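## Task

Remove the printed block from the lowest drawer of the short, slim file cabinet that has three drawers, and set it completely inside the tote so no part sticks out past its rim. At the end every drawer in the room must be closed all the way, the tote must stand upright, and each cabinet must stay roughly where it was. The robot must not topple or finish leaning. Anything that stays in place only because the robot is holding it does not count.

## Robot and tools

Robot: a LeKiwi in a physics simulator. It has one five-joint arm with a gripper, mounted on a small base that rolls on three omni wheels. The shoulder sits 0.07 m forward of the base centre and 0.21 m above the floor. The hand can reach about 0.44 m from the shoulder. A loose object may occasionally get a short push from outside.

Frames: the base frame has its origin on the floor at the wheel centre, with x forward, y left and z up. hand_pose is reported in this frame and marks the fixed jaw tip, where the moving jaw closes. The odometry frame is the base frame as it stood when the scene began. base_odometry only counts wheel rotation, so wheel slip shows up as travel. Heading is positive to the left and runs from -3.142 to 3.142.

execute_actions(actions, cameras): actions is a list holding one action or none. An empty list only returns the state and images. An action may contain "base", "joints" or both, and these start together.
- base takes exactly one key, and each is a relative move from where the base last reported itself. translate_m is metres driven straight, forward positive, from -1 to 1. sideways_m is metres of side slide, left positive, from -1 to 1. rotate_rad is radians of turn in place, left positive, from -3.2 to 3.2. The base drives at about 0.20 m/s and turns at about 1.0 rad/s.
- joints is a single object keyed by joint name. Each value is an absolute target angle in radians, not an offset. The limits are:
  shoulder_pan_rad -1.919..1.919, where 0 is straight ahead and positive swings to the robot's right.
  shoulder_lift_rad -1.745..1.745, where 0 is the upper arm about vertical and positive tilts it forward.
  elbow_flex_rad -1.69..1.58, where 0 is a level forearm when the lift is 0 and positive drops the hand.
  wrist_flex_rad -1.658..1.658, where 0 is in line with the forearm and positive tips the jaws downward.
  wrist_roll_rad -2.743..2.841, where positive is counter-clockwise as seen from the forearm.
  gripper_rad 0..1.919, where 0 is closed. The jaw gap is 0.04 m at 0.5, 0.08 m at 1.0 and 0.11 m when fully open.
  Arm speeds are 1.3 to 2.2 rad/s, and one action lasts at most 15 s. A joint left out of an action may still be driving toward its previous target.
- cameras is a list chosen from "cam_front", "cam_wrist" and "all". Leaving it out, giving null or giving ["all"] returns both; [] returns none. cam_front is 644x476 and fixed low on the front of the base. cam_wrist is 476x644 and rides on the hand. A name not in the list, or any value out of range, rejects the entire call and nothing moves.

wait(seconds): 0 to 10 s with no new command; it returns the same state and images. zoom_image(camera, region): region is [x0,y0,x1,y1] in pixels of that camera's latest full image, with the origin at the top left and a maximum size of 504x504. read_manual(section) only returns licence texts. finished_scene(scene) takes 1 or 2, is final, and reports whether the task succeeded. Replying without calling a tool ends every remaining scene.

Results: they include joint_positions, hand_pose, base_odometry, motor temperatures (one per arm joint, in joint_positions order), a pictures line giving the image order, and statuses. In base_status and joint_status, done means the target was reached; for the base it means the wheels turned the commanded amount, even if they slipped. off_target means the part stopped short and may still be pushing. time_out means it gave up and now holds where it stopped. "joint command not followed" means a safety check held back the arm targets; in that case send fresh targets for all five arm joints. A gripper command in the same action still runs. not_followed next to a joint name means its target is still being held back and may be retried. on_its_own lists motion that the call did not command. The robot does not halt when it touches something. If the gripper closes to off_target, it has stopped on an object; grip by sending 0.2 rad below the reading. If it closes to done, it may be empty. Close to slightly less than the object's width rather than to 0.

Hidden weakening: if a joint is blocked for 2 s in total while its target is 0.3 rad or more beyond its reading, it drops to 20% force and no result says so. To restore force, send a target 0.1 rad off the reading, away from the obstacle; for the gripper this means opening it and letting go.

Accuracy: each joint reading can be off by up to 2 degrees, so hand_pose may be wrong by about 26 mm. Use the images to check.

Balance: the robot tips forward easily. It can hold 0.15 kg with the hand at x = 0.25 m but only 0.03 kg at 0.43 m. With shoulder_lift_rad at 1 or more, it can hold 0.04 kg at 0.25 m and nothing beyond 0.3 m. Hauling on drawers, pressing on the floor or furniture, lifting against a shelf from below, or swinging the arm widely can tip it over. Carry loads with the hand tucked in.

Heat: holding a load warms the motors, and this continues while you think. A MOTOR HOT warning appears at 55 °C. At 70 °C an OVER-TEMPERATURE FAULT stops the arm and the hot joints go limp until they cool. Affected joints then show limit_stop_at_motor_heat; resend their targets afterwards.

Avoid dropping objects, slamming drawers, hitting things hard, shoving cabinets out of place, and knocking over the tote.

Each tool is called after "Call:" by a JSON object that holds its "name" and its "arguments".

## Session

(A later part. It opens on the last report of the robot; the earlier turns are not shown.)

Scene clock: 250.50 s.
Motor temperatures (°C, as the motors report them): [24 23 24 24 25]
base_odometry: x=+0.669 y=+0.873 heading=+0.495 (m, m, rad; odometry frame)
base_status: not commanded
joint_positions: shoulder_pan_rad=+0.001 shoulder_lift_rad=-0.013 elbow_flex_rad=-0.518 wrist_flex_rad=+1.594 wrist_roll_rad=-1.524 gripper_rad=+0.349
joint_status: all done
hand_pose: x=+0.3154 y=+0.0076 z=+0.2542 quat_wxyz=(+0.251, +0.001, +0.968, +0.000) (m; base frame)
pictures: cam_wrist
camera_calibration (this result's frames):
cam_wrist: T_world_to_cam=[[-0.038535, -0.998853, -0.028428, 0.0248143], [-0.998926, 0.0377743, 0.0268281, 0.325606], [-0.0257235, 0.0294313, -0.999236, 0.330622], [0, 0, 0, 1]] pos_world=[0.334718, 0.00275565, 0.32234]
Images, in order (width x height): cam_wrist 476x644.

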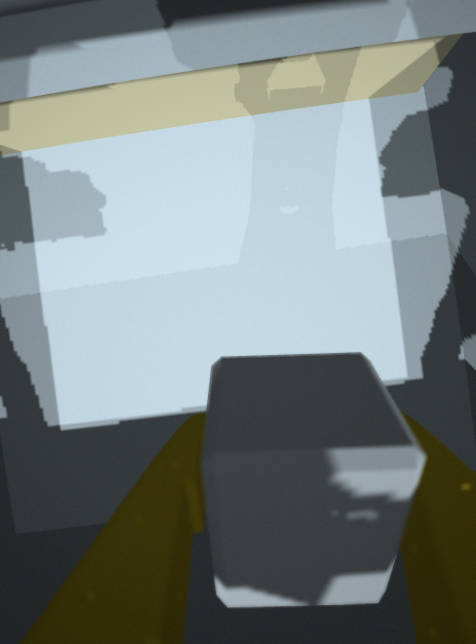

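Call:
{"name": "execute_actions", "arguments": {"actions": [{"base":{"translate_m":-0.24}}], "cameras": []}}

Call:
{"name": "execute_actions", "arguments": {"actions": [{"joints":{"shoulder_lift_rad":0.38,"elbow_flex_rad":1.15,"wrist_flex_rad":-1.3}}]}}

Scene clock: 270.97 s.
Motor temperatures (°C, as the motors report them): [24 24 24 24 25]
base_odometry: x=+0.458 y=+0.759 heading=+0.496 (m, m, rad; odometry frame)
base_status: done
joint_positions: shoulder_pan_rad=+0.001 shoulder_lift_rad=-0.013 elbow_flex_rad=-0.518 wrist_flex_rad=+1.594 wrist_roll_rad=-1.524 gripper_rad=+0.349
joint_status: not commanded
hand_pose: x=+0.3154 y=+0.0076 z=+0.2542 quat_wxyz=(+0.251, +0.001, +0.968, +0.000) (m; base frame)
pictures: none
No camera images: the call's "cameras" was empty. Leave "cameras" out to get every camera's image.

Scene clock: 273.50 s.
Motor temperatures (°C, as the motors report them): [24 24 24 24 25]
base_odometry: x=+0.458 y=+0.759 heading=+0.496 (m, m, rad; odometry frame)
base_status: not commanded
joint_positions: shoulder_pan_rad=+0.001 shoulder_lift_rad=+0.392 elbow_flex_rad=+1.162 wrist_flex_rad=-1.282 wrist_roll_rad=-1.524 gripper_rad=+0.349
joint_status: all done
hand_pose: x=+0.3283 y=+0.0076 z=+0.1241 quat_wxyz=(+0.605, +0.001, +0.797, +0.000) (m; base frame)
pictures: cam_front, cam_wrist
camera_calibration (this result's frames):
cam_wrist: T_world_to_cam=[[-0.00702971, -0.998871, -0.0469774, 0.013565], [-0.72108, 0.0376118, -0.69183, 0.33995], [0.692816, 0.0290111, -0.72053, -0.0695], [0, 0, 0, 1]] pos_world=[0.293377, 0.00277982, 0.185748]
Images, in order (width x height): cam_front 644x476, cam_wrist 476x644.

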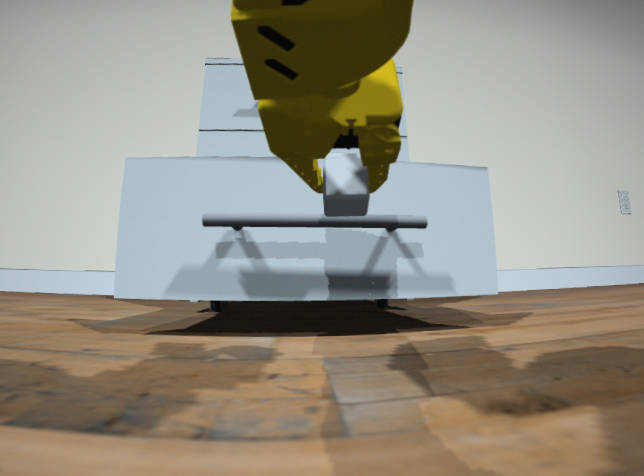

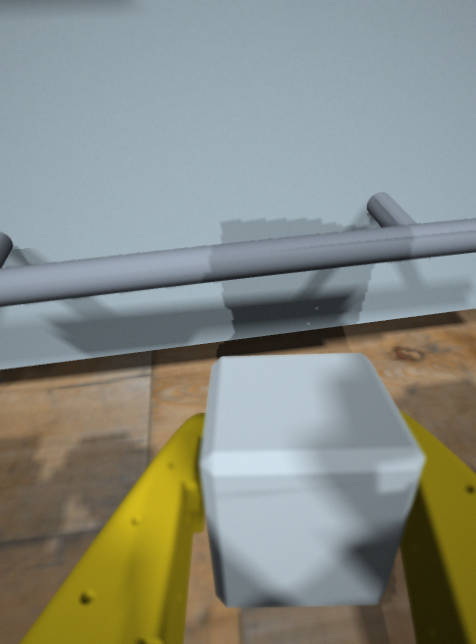

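Call:
{"name": "execute_actions", "arguments": {"actions": [{"joints":{"wrist_flex_rad":-1.2},"base":{"translate_m":0.25}}]}}

Scene clock: 282.03 s.
Motor temperatures (°C, as the motors report them): [24 24 24 24 25]
base_odometry: x=+0.678 y=+0.878 heading=+0.496 (m, m, rad; odometry frame)
base_status: done
joint_positions: shoulder_pan_rad=+0.001 shoulder_lift_rad=+0.393 elbow_flex_rad=+1.168 wrist_flex_rad=-1.200 wrist_roll_rad=-1.524 gripper_rad=+0.349
joint_status: all done
hand_pose: x=+0.3229 y=+0.0076 z=+0.1104 quat_wxyz=(+0.569, +0.001, +0.823, +0.000) (m; base frame)
pictures: cam_front, cam_wrist
camera_calibration (this result's frames):
cam_wrist: T_world_to_cam=[[-0.0111783, -0.998869, -0.0462189, 0.014142], [-0.779699, 0.0376461, -0.625021, 0.338153], [0.626054, 0.0290502, -0.779238, -0.0476363], [0, 0, 0, 1]] pos_world=[0.293638, 0.00277967, 0.174886]
Images, in order (width x height): cam_front 644x476, cam_wrist 476x644.

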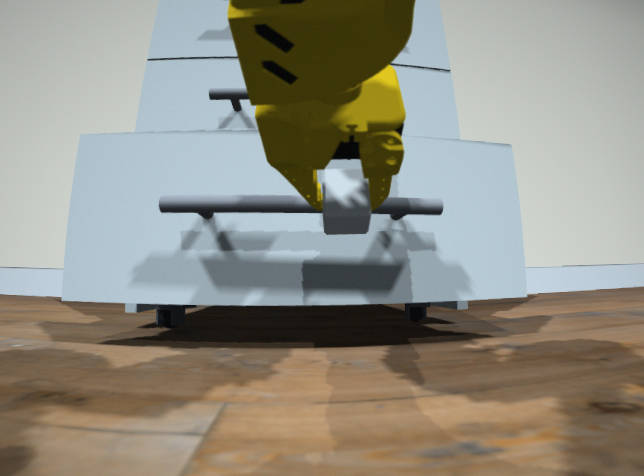

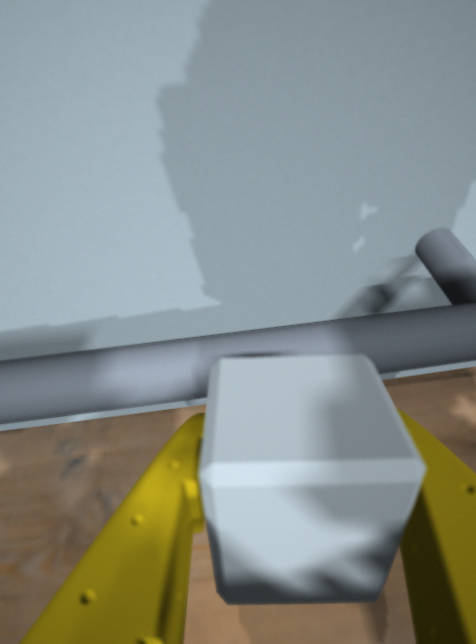

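Call:
{"name": "execute_actions", "arguments": {"actions": [{"base":{"translate_m":0.045}}]}}

Scene clock: 290.50 s.
Motor temperatures (°C, as the motors report them): [24 24 24 24 25]
base_odometry: x=+0.717 y=+0.899 heading=+0.496 (m, m, rad; odometry frame)
base_status: done
joint_positions: shoulder_pan_rad=+0.001 shoulder_lift_rad=+0.395 elbow_flex_rad=+1.167 wrist_flex_rad=-1.200 wrist_roll_rad=-1.524 gripper_rad=+0.349
joint_status: not commanded
hand_pose: x=+0.3231 y=+0.0076 z=+0.1103 quat_wxyz=(+0.569, +0.001, +0.823, +0.000) (m; base frame)
pictures: cam_front, cam_wrist
camera_calibration (this result's frames):
cam_wrist: T_world_to_cam=[[-0.0111783, -0.998869, -0.0462189, 0.0141386], [-0.779699, 0.0376461, -0.625021, 0.338198], [0.626054, 0.0290502, -0.779238, -0.0478084], [0, 0, 0, 1]] pos_world=[0.293781, 0.00277959, 0.17478]
Images, in order (width x height): cam_front 644x476, cam_wrist 476x644.

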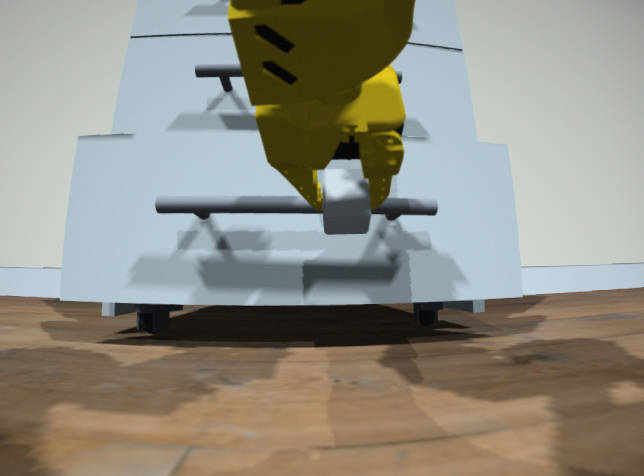

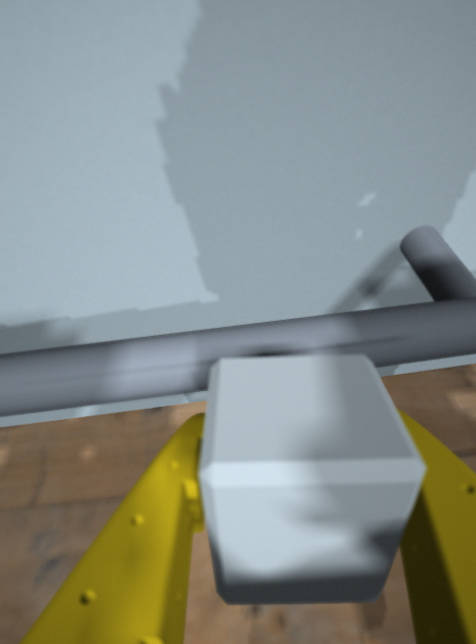

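Call:
{"name": "execute_actions", "arguments": {"actions": [{"base":{"translate_m":0.04}}]}}

Scene clock: 308.43 s.
Motor temperatures (°C, as the motors report them): [24 24 24 24 25]
base_odometry: x=+0.751 y=+0.918 heading=+0.496 (m, m, rad; odometry frame)
base_status: done
joint_positions: shoulder_pan_rad=+0.001 shoulder_lift_rad=+0.395 elbow_flex_rad=+1.167 wrist_flex_rad=-1.200 wrist_roll_rad=-1.524 gripper_rad=+0.349
joint_status: not commanded
hand_pose: x=+0.3231 y=+0.0076 z=+0.1103 quat_wxyz=(+0.569, +0.001, +0.823, +0.000) (m; base frame)
pictures: cam_front, cam_wrist
camera_calibration (this result's frames):
cam_wrist: T_world_to_cam=[[-0.0111783, -0.998869, -0.0462189, 0.0141386], [-0.779699, 0.0376461, -0.625021, 0.338198], [0.626054, 0.0290502, -0.779238, -0.0478084], [0, 0, 0, 1]] pos_world=[0.293781, 0.00277959, 0.17478]
Images, in order (width x height): cam_front 644x476, cam_wrist 476x644.

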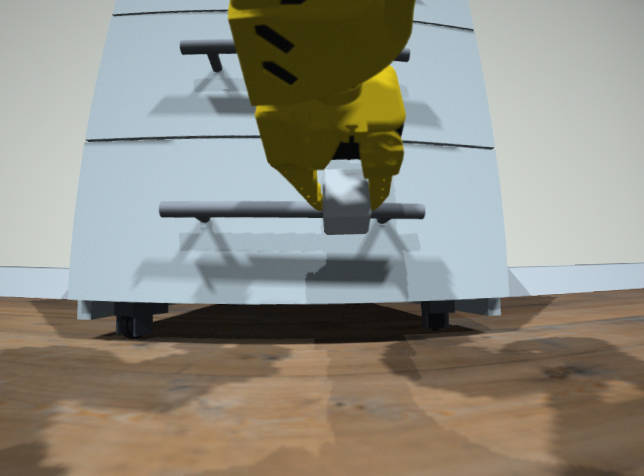

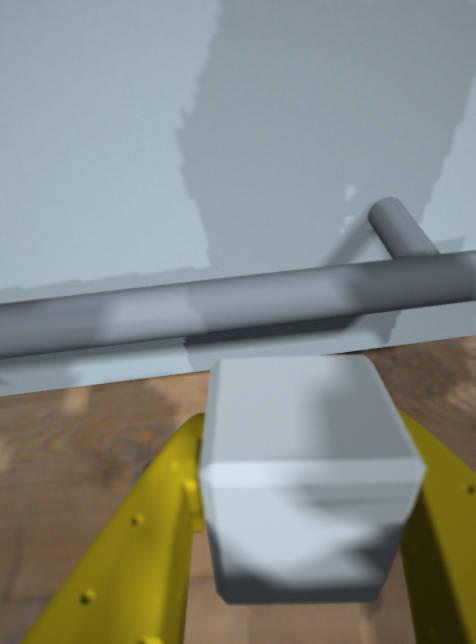

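Call:
{"name": "execute_actions", "arguments": {"actions": [{"base":{"translate_m":-0.15}}], "cameras": ["cam_front"]}}

Call:
{"name": "execute_actions", "arguments": {"actions": [{"base":{"rotate_rad":-1.3},"joints":{"shoulder_lift_rad":-0.05,"elbow_flex_rad":-0.3,"wrist_flex_rad":1.3}}]}}

Scene clock: 318.70 s.
Motor temperatures (°C, as the motors report them): [24 24 24 24 25]
base_odometry: x=+0.620 y=+0.846 heading=+0.496 (m, m, rad; odometry frame)
base_status: done
joint_positions: shoulder_pan_rad=+0.001 shoulder_lift_rad=+0.395 elbow_flex_rad=+1.165 wrist_flex_rad=-1.200 wrist_roll_rad=-1.524 gripper_rad=+0.349
joint_status: not commanded
hand_pose: x=+0.3234 y=+0.0076 z=+0.1105 quat_wxyz=(+0.569, +0.001, +0.822, +0.000) (m; base frame)
pictures: cam_front
Images, in order (width x height): cam_front 644x476.

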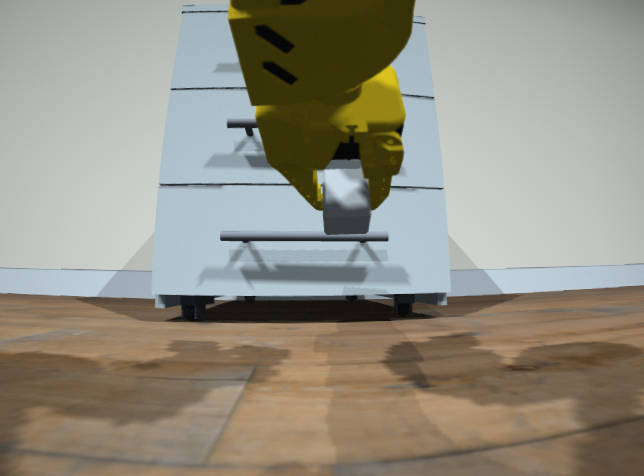

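Scene clock: 320.97 s.
Motor temperatures (°C, as the motors report them): [24 24 24 24 25]
base_odometry: x=+0.620 y=+0.846 heading=-0.801 (m, m, rad; odometry frame)
base_status: done
joint_positions: shoulder_pan_rad=+0.001 shoulder_lift_rad=-0.007 elbow_flex_rad=-0.264 wrist_flex_rad=+1.295 wrist_roll_rad=-1.524 gripper_rad=+0.349
joint_status: all done
hand_pose: x=+0.3365 y=+0.0076 z=+0.2256 quat_wxyz=(+0.270, +0.001, +0.963, +0.000) (m; base frame)
pictures: cam_front, cam_wrist
camera_calibration (this result's frames):
cam_wrist: T_world_to_cam=[[-0.0373713, -0.998853, -0.0299186, 0.0247481], [-0.999201, 0.0377745, -0.0130242, 0.356519], [0.0141394, 0.029408, -0.999467, 0.289293], [0, 0, 0, 1]] pos_world=[0.353068, 0.00274492, 0.294523]
Images, in order (width x height): cam_front 644x476, cam_wrist 476x644.

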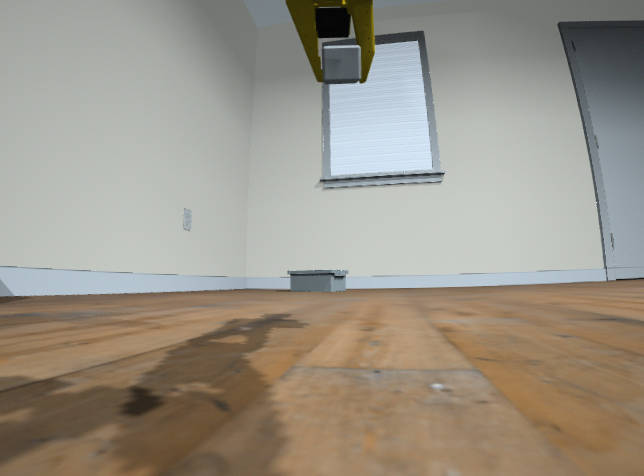

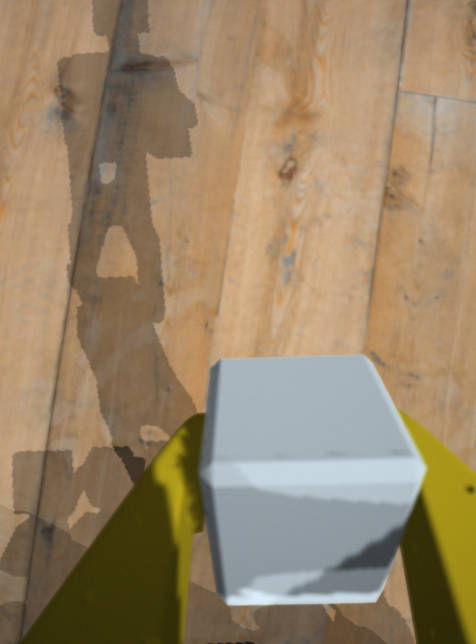

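Drawer is shut. Head to the tote; distance uncertain.

Call:
{"name": "execute_actions", "arguments": {"actions": [{"base":{"translate_m":0.9}}]}}

Scene clock: 332.23 s.
Motor temperatures (°C, as the motors report them): [24 24 24 24 25]
base_odometry: x=+1.246 y=+0.201 heading=-0.801 (m, m, rad; odometry frame)
base_status: done
joint_positions: shoulder_pan_rad=+0.001 shoulder_lift_rad=-0.007 elbow_flex_rad=-0.264 wrist_flex_rad=+1.295 wrist_roll_rad=-1.524 gripper_rad=+0.349
joint_status: not commanded
hand_pose: x=+0.3365 y=+0.0076 z=+0.2256 quat_wxyz=(+0.270, +0.001, +0.963, +0.000) (m; base frame)
pictures: cam_front, cam_wrist
camera_calibration (this result's frames):
cam_wrist: T_world_to_cam=[[-0.0373713, -0.998853, -0.0299186, 0.0247481], [-0.999201, 0.0377745, -0.0130242, 0.356519], [0.0141394, 0.029408, -0.999467, 0.289293], [0, 0, 0, 1]] pos_world=[0.353068, 0.00274492, 0.294523]
Images, in order (width x height): cam_front 644x476, cam_wrist 476x644.

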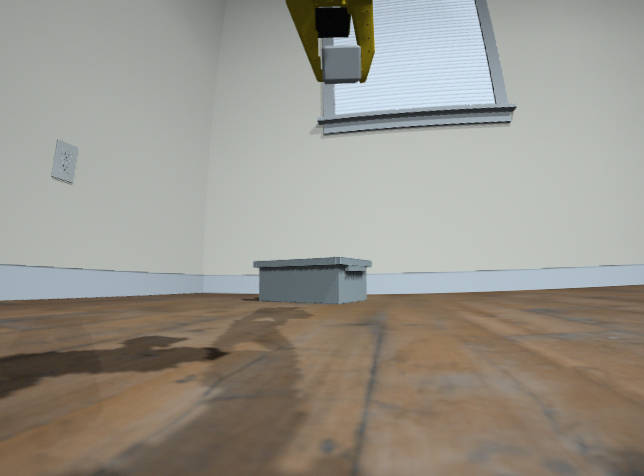

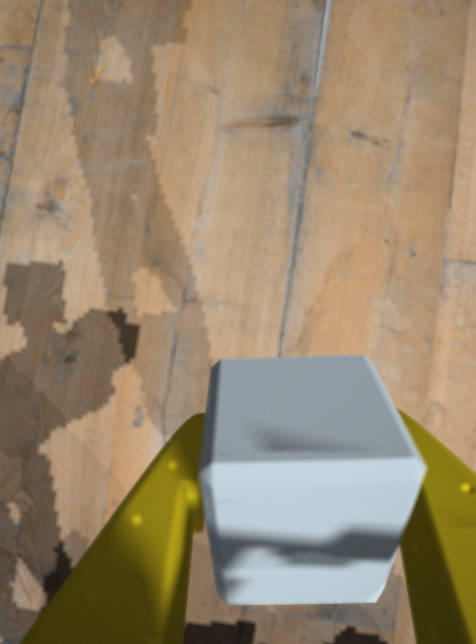

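Call:
{"name": "execute_actions", "arguments": {"actions": [{"base":{"translate_m":0.6}}]}}

Scene clock: 346.80 s.
Motor temperatures (°C, as the motors report them): [24 24 24 24 25]
base_odometry: x=+1.663 y=-0.230 heading=-0.801 (m, m, rad; odometry frame)
base_status: done
joint_positions: shoulder_pan_rad=+0.001 shoulder_lift_rad=-0.007 elbow_flex_rad=-0.264 wrist_flex_rad=+1.295 wrist_roll_rad=-1.524 gripper_rad=+0.349
joint_status: not commanded
hand_pose: x=+0.3365 y=+0.0076 z=+0.2256 quat_wxyz=(+0.270, +0.001, +0.963, +0.000) (m; base frame)
pictures: cam_front, cam_wrist
camera_calibration (this result's frames):
cam_wrist: T_world_to_cam=[[-0.0373713, -0.998853, -0.0299186, 0.0247481], [-0.999201, 0.0377745, -0.0130242, 0.356519], [0.0141394, 0.029408, -0.999467, 0.289293], [0, 0, 0, 1]] pos_world=[0.353068, 0.00274492, 0.294523]
Images, in order (width x height): cam_front 644x476, cam_wrist 476x644.

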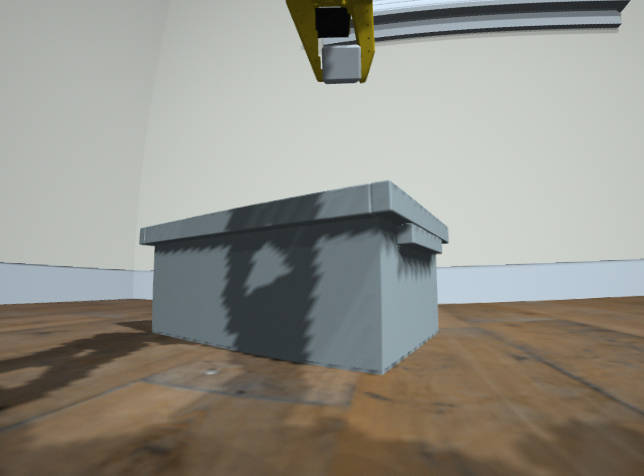

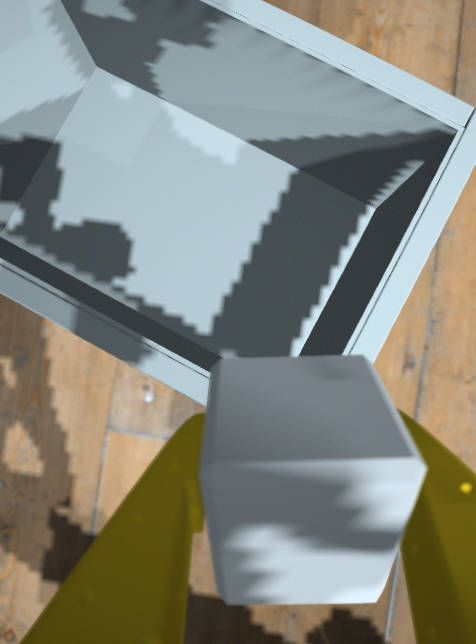

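Call:
{"name": "execute_actions", "arguments": {"actions": [{"base":{"translate_m":0.12},"joints":{"shoulder_pan_rad":-0.2}}], "cameras": []}}

Call:
{"name": "execute_actions", "arguments": {"actions": [{"joints":{"shoulder_lift_rad":0.3,"elbow_flex_rad":-0.2,"wrist_flex_rad":1.4}}]}}

Scene clock: 361.67 s.
Motor temperatures (°C, as the motors report them): [24 24 24 24 25]
base_odometry: x=+1.747 y=-0.316 heading=-0.801 (m, m, rad; odometry frame)
base_status: done
joint_positions: shoulder_pan_rad=-0.190 shoulder_lift_rad=-0.007 elbow_flex_rad=-0.264 wrist_flex_rad=+1.295 wrist_roll_rad=-1.524 gripper_rad=+0.349
joint_status: all done
hand_pose: x=+0.3302 y=+0.0584 z=+0.2256 quat_wxyz=(+0.269, -0.090, +0.959, +0.026) (m; base frame)
pictures: none
No camera images: the call's "cameras" was empty. Leave "cameras" out to get every camera's image.

Scene clock: 362.47 s.
Motor temperatures (°C, as the motors report them): [24 24 24 24 25]
base_odometry: x=+1.747 y=-0.316 heading=-0.801 (m, m, rad; odometry frame)
base_status: not commanded
joint_positions: shoulder_pan_rad=-0.190 shoulder_lift_rad=+0.315 elbow_flex_rad=-0.194 wrist_flex_rad=+1.394 wrist_roll_rad=-1.524 gripper_rad=+0.349
joint_status: all done
hand_pose: x=+0.2966 y=+0.0519 z=+0.1358 quat_wxyz=(+0.028, -0.094, +0.995, +0.003) (m; base frame)
pictures: cam_front, cam_wrist
camera_calibration (this result's frames):
cam_wrist: T_world_to_cam=[[0.14257, -0.989743, -0.00904444, 0.00820586], [-0.878479, -0.130742, 0.459544, 0.222549], [-0.456013, -0.0575718, -0.888109, 0.327605], [0, 0, 0, 1]] pos_world=[0.343727, 0.056079, 0.188752]
Images, in order (width x height): cam_front 644x476, cam_wrist 476x644.

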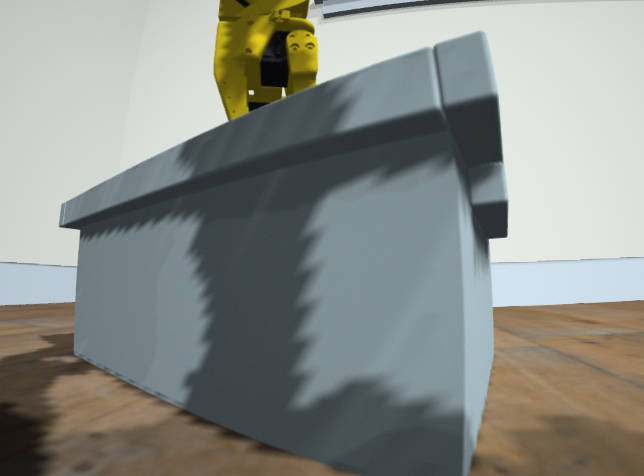

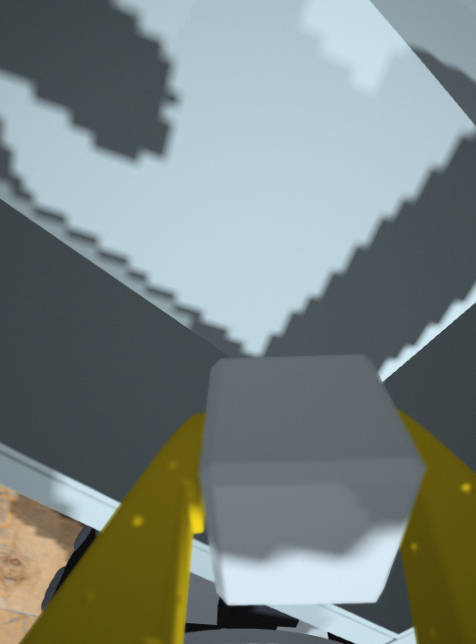

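Call:
{"name": "execute_actions", "arguments": {"actions": [{"joints":{"shoulder_lift_rad":0.66,"elbow_flex_rad":-0.12,"wrist_flex_rad":0.9}}]}}

Scene clock: 379.80 s.
Motor temperatures (°C, as the motors report them): [24 24 25 24 25]
base_odometry: x=+1.747 y=-0.316 heading=-0.801 (m, m, rad; odometry frame)
base_status: not commanded
joint_positions: shoulder_pan_rad=-0.190 shoulder_lift_rad=+0.677 elbow_flex_rad=-0.114 wrist_flex_rad=+0.909 wrist_roll_rad=-1.524 gripper_rad=+0.349
joint_status: all done
hand_pose: x=+0.3162 y=+0.0557 z=+0.0517 quat_wxyz=(+0.049, -0.094, +0.994, +0.005) (m; base frame)
pictures: cam_front, cam_wrist
camera_calibration (this result's frames):
cam_wrist: T_world_to_cam=[[0.142993, -0.989662, -0.0110347, 0.00834244], [-0.897054, -0.134307, 0.421018, 0.287036], [-0.418148, -0.050304, -0.906985, 0.250714], [0, 0, 0, 1]] pos_world=[0.361129, 0.0594191, 0.106639]
Images, in order (width x height): cam_front 644x476, cam_wrist 476x644.

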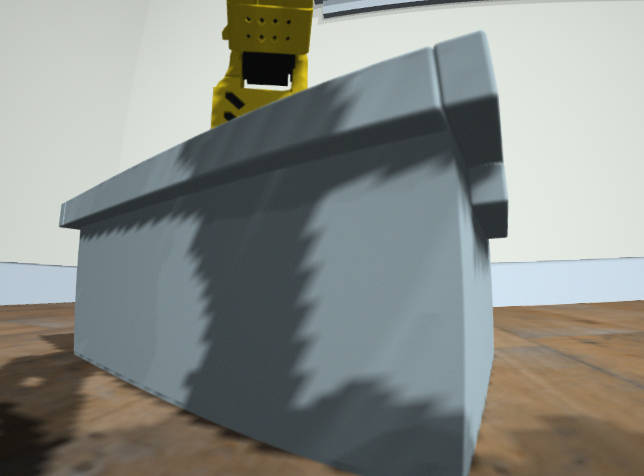

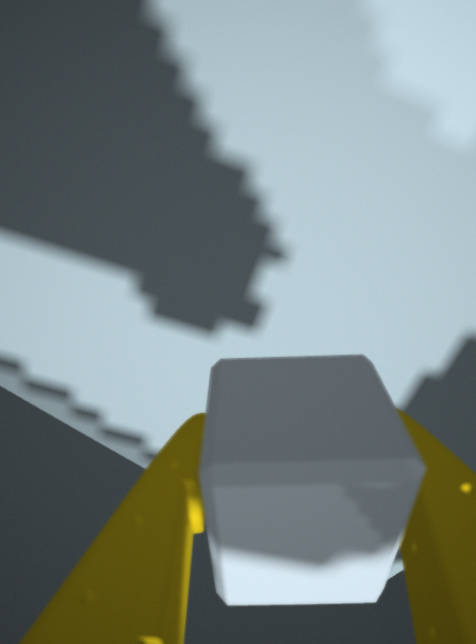

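Call:
{"name": "execute_actions", "arguments": {"actions": [{"joints":{"shoulder_lift_rad":0.72}}], "cameras": []}}

Call:
{"name": "execute_actions", "arguments": {"actions": [{"joints":{"gripper_rad":0.6}}], "cameras": []}}

Call:
{"name": "execute_actions", "arguments": {"actions": [{"joints":{"shoulder_lift_rad":0.2,"elbow_flex_rad":-0.3,"wrist_flex_rad":1.4}}]}}

Scene clock: 389.60 s.
Motor temperatures (°C, as the motors report them): [24 24 25 24 25]
base_odometry: x=+1.747 y=-0.316 heading=-0.801 (m, m, rad; odometry frame)
base_status: not commanded
joint_positions: shoulder_pan_rad=-0.190 shoulder_lift_rad=+0.737 elbow_flex_rad=-0.114 wrist_flex_rad=+0.909 wrist_roll_rad=-1.524 gripper_rad=+0.349
joint_status: all done
hand_pose: x=+0.3066 y=+0.0539 z=+0.0386 quat_wxyz=(+0.020, -0.094, +0.995, +0.002) (m; base frame)
pictures: none
No camera images: the call's "cameras" was empty. Leave "cameras" out to get every camera's image.

Scene clock: 390.37 s.
Motor temperatures (°C, as the motors report them): [24 24 25 24 25]
base_odometry: x=+1.747 y=-0.316 heading=-0.801 (m, m, rad; odometry frame)
base_status: not commanded
joint_positions: shoulder_pan_rad=-0.190 shoulder_lift_rad=+0.737 elbow_flex_rad=-0.114 wrist_flex_rad=+0.909 wrist_roll_rad=-1.524 gripper_rad=+0.587
joint_status: all done
hand_pose: x=+0.3066 y=+0.0539 z=+0.0386 quat_wxyz=(+0.020, -0.094, +0.995, +0.002) (m; base frame)
pictures: none
No camera images: the call's "cameras" was empty. Leave "cameras" out to get every camera's image.

Scene clock: 391.40 s.
Motor temperatures (°C, as the motors report them): [24 24 25 24 25]
base_odometry: x=+1.747 y=-0.316 heading=-0.801 (m, m, rad; odometry frame)
base_status: not commanded
joint_positions: shoulder_pan_rad=-0.190 shoulder_lift_rad=+0.249 elbow_flex_rad=-0.272 wrist_flex_rad=+1.394 wrist_roll_rad=-1.524 gripper_rad=+0.588
joint_status: all done
hand_pose: x=+0.3128 y=+0.0550 z=+0.1620 quat_wxyz=(+0.100, -0.093, +0.991, +0.010) (m; base frame)
pictures: cam_front, cam_wrist
camera_calibration (this result's frames):
cam_wrist: T_world_to_cam=[[0.144321, -0.989407, -0.0156392, 0.00971482], [-0.934286, -0.141453, 0.327264, 0.26465], [-0.326009, -0.0326194, -0.944804, 0.325617], [0, 0, 0, 1]] pos_world=[0.352011, 0.057669, 0.221186]
Images, in order (width x height): cam_front 644x476, cam_wrist 476x644.

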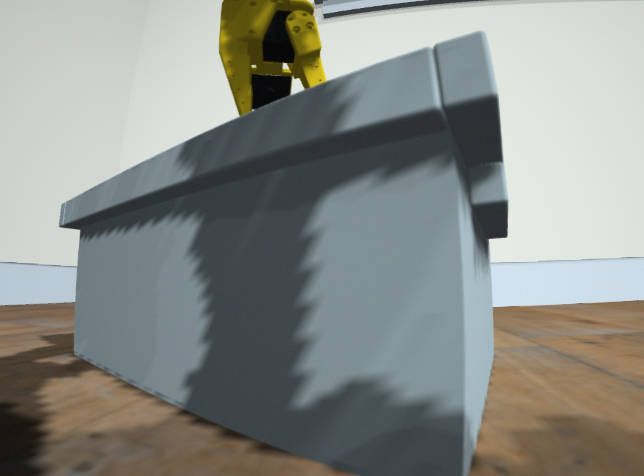

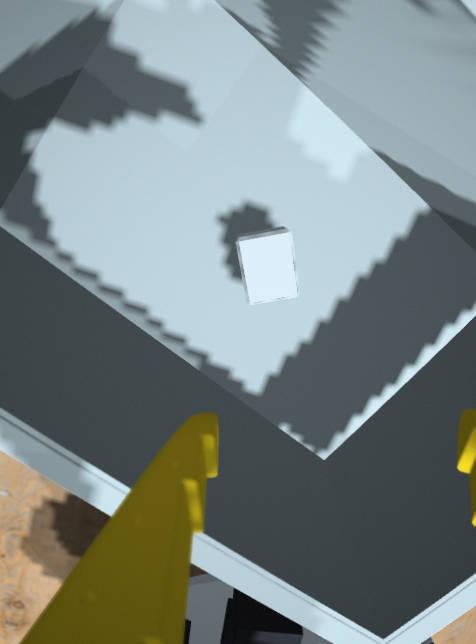

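Call:
{"name": "finished_scene", "arguments": {"scene": 1}}

The scene is finished: the task was done.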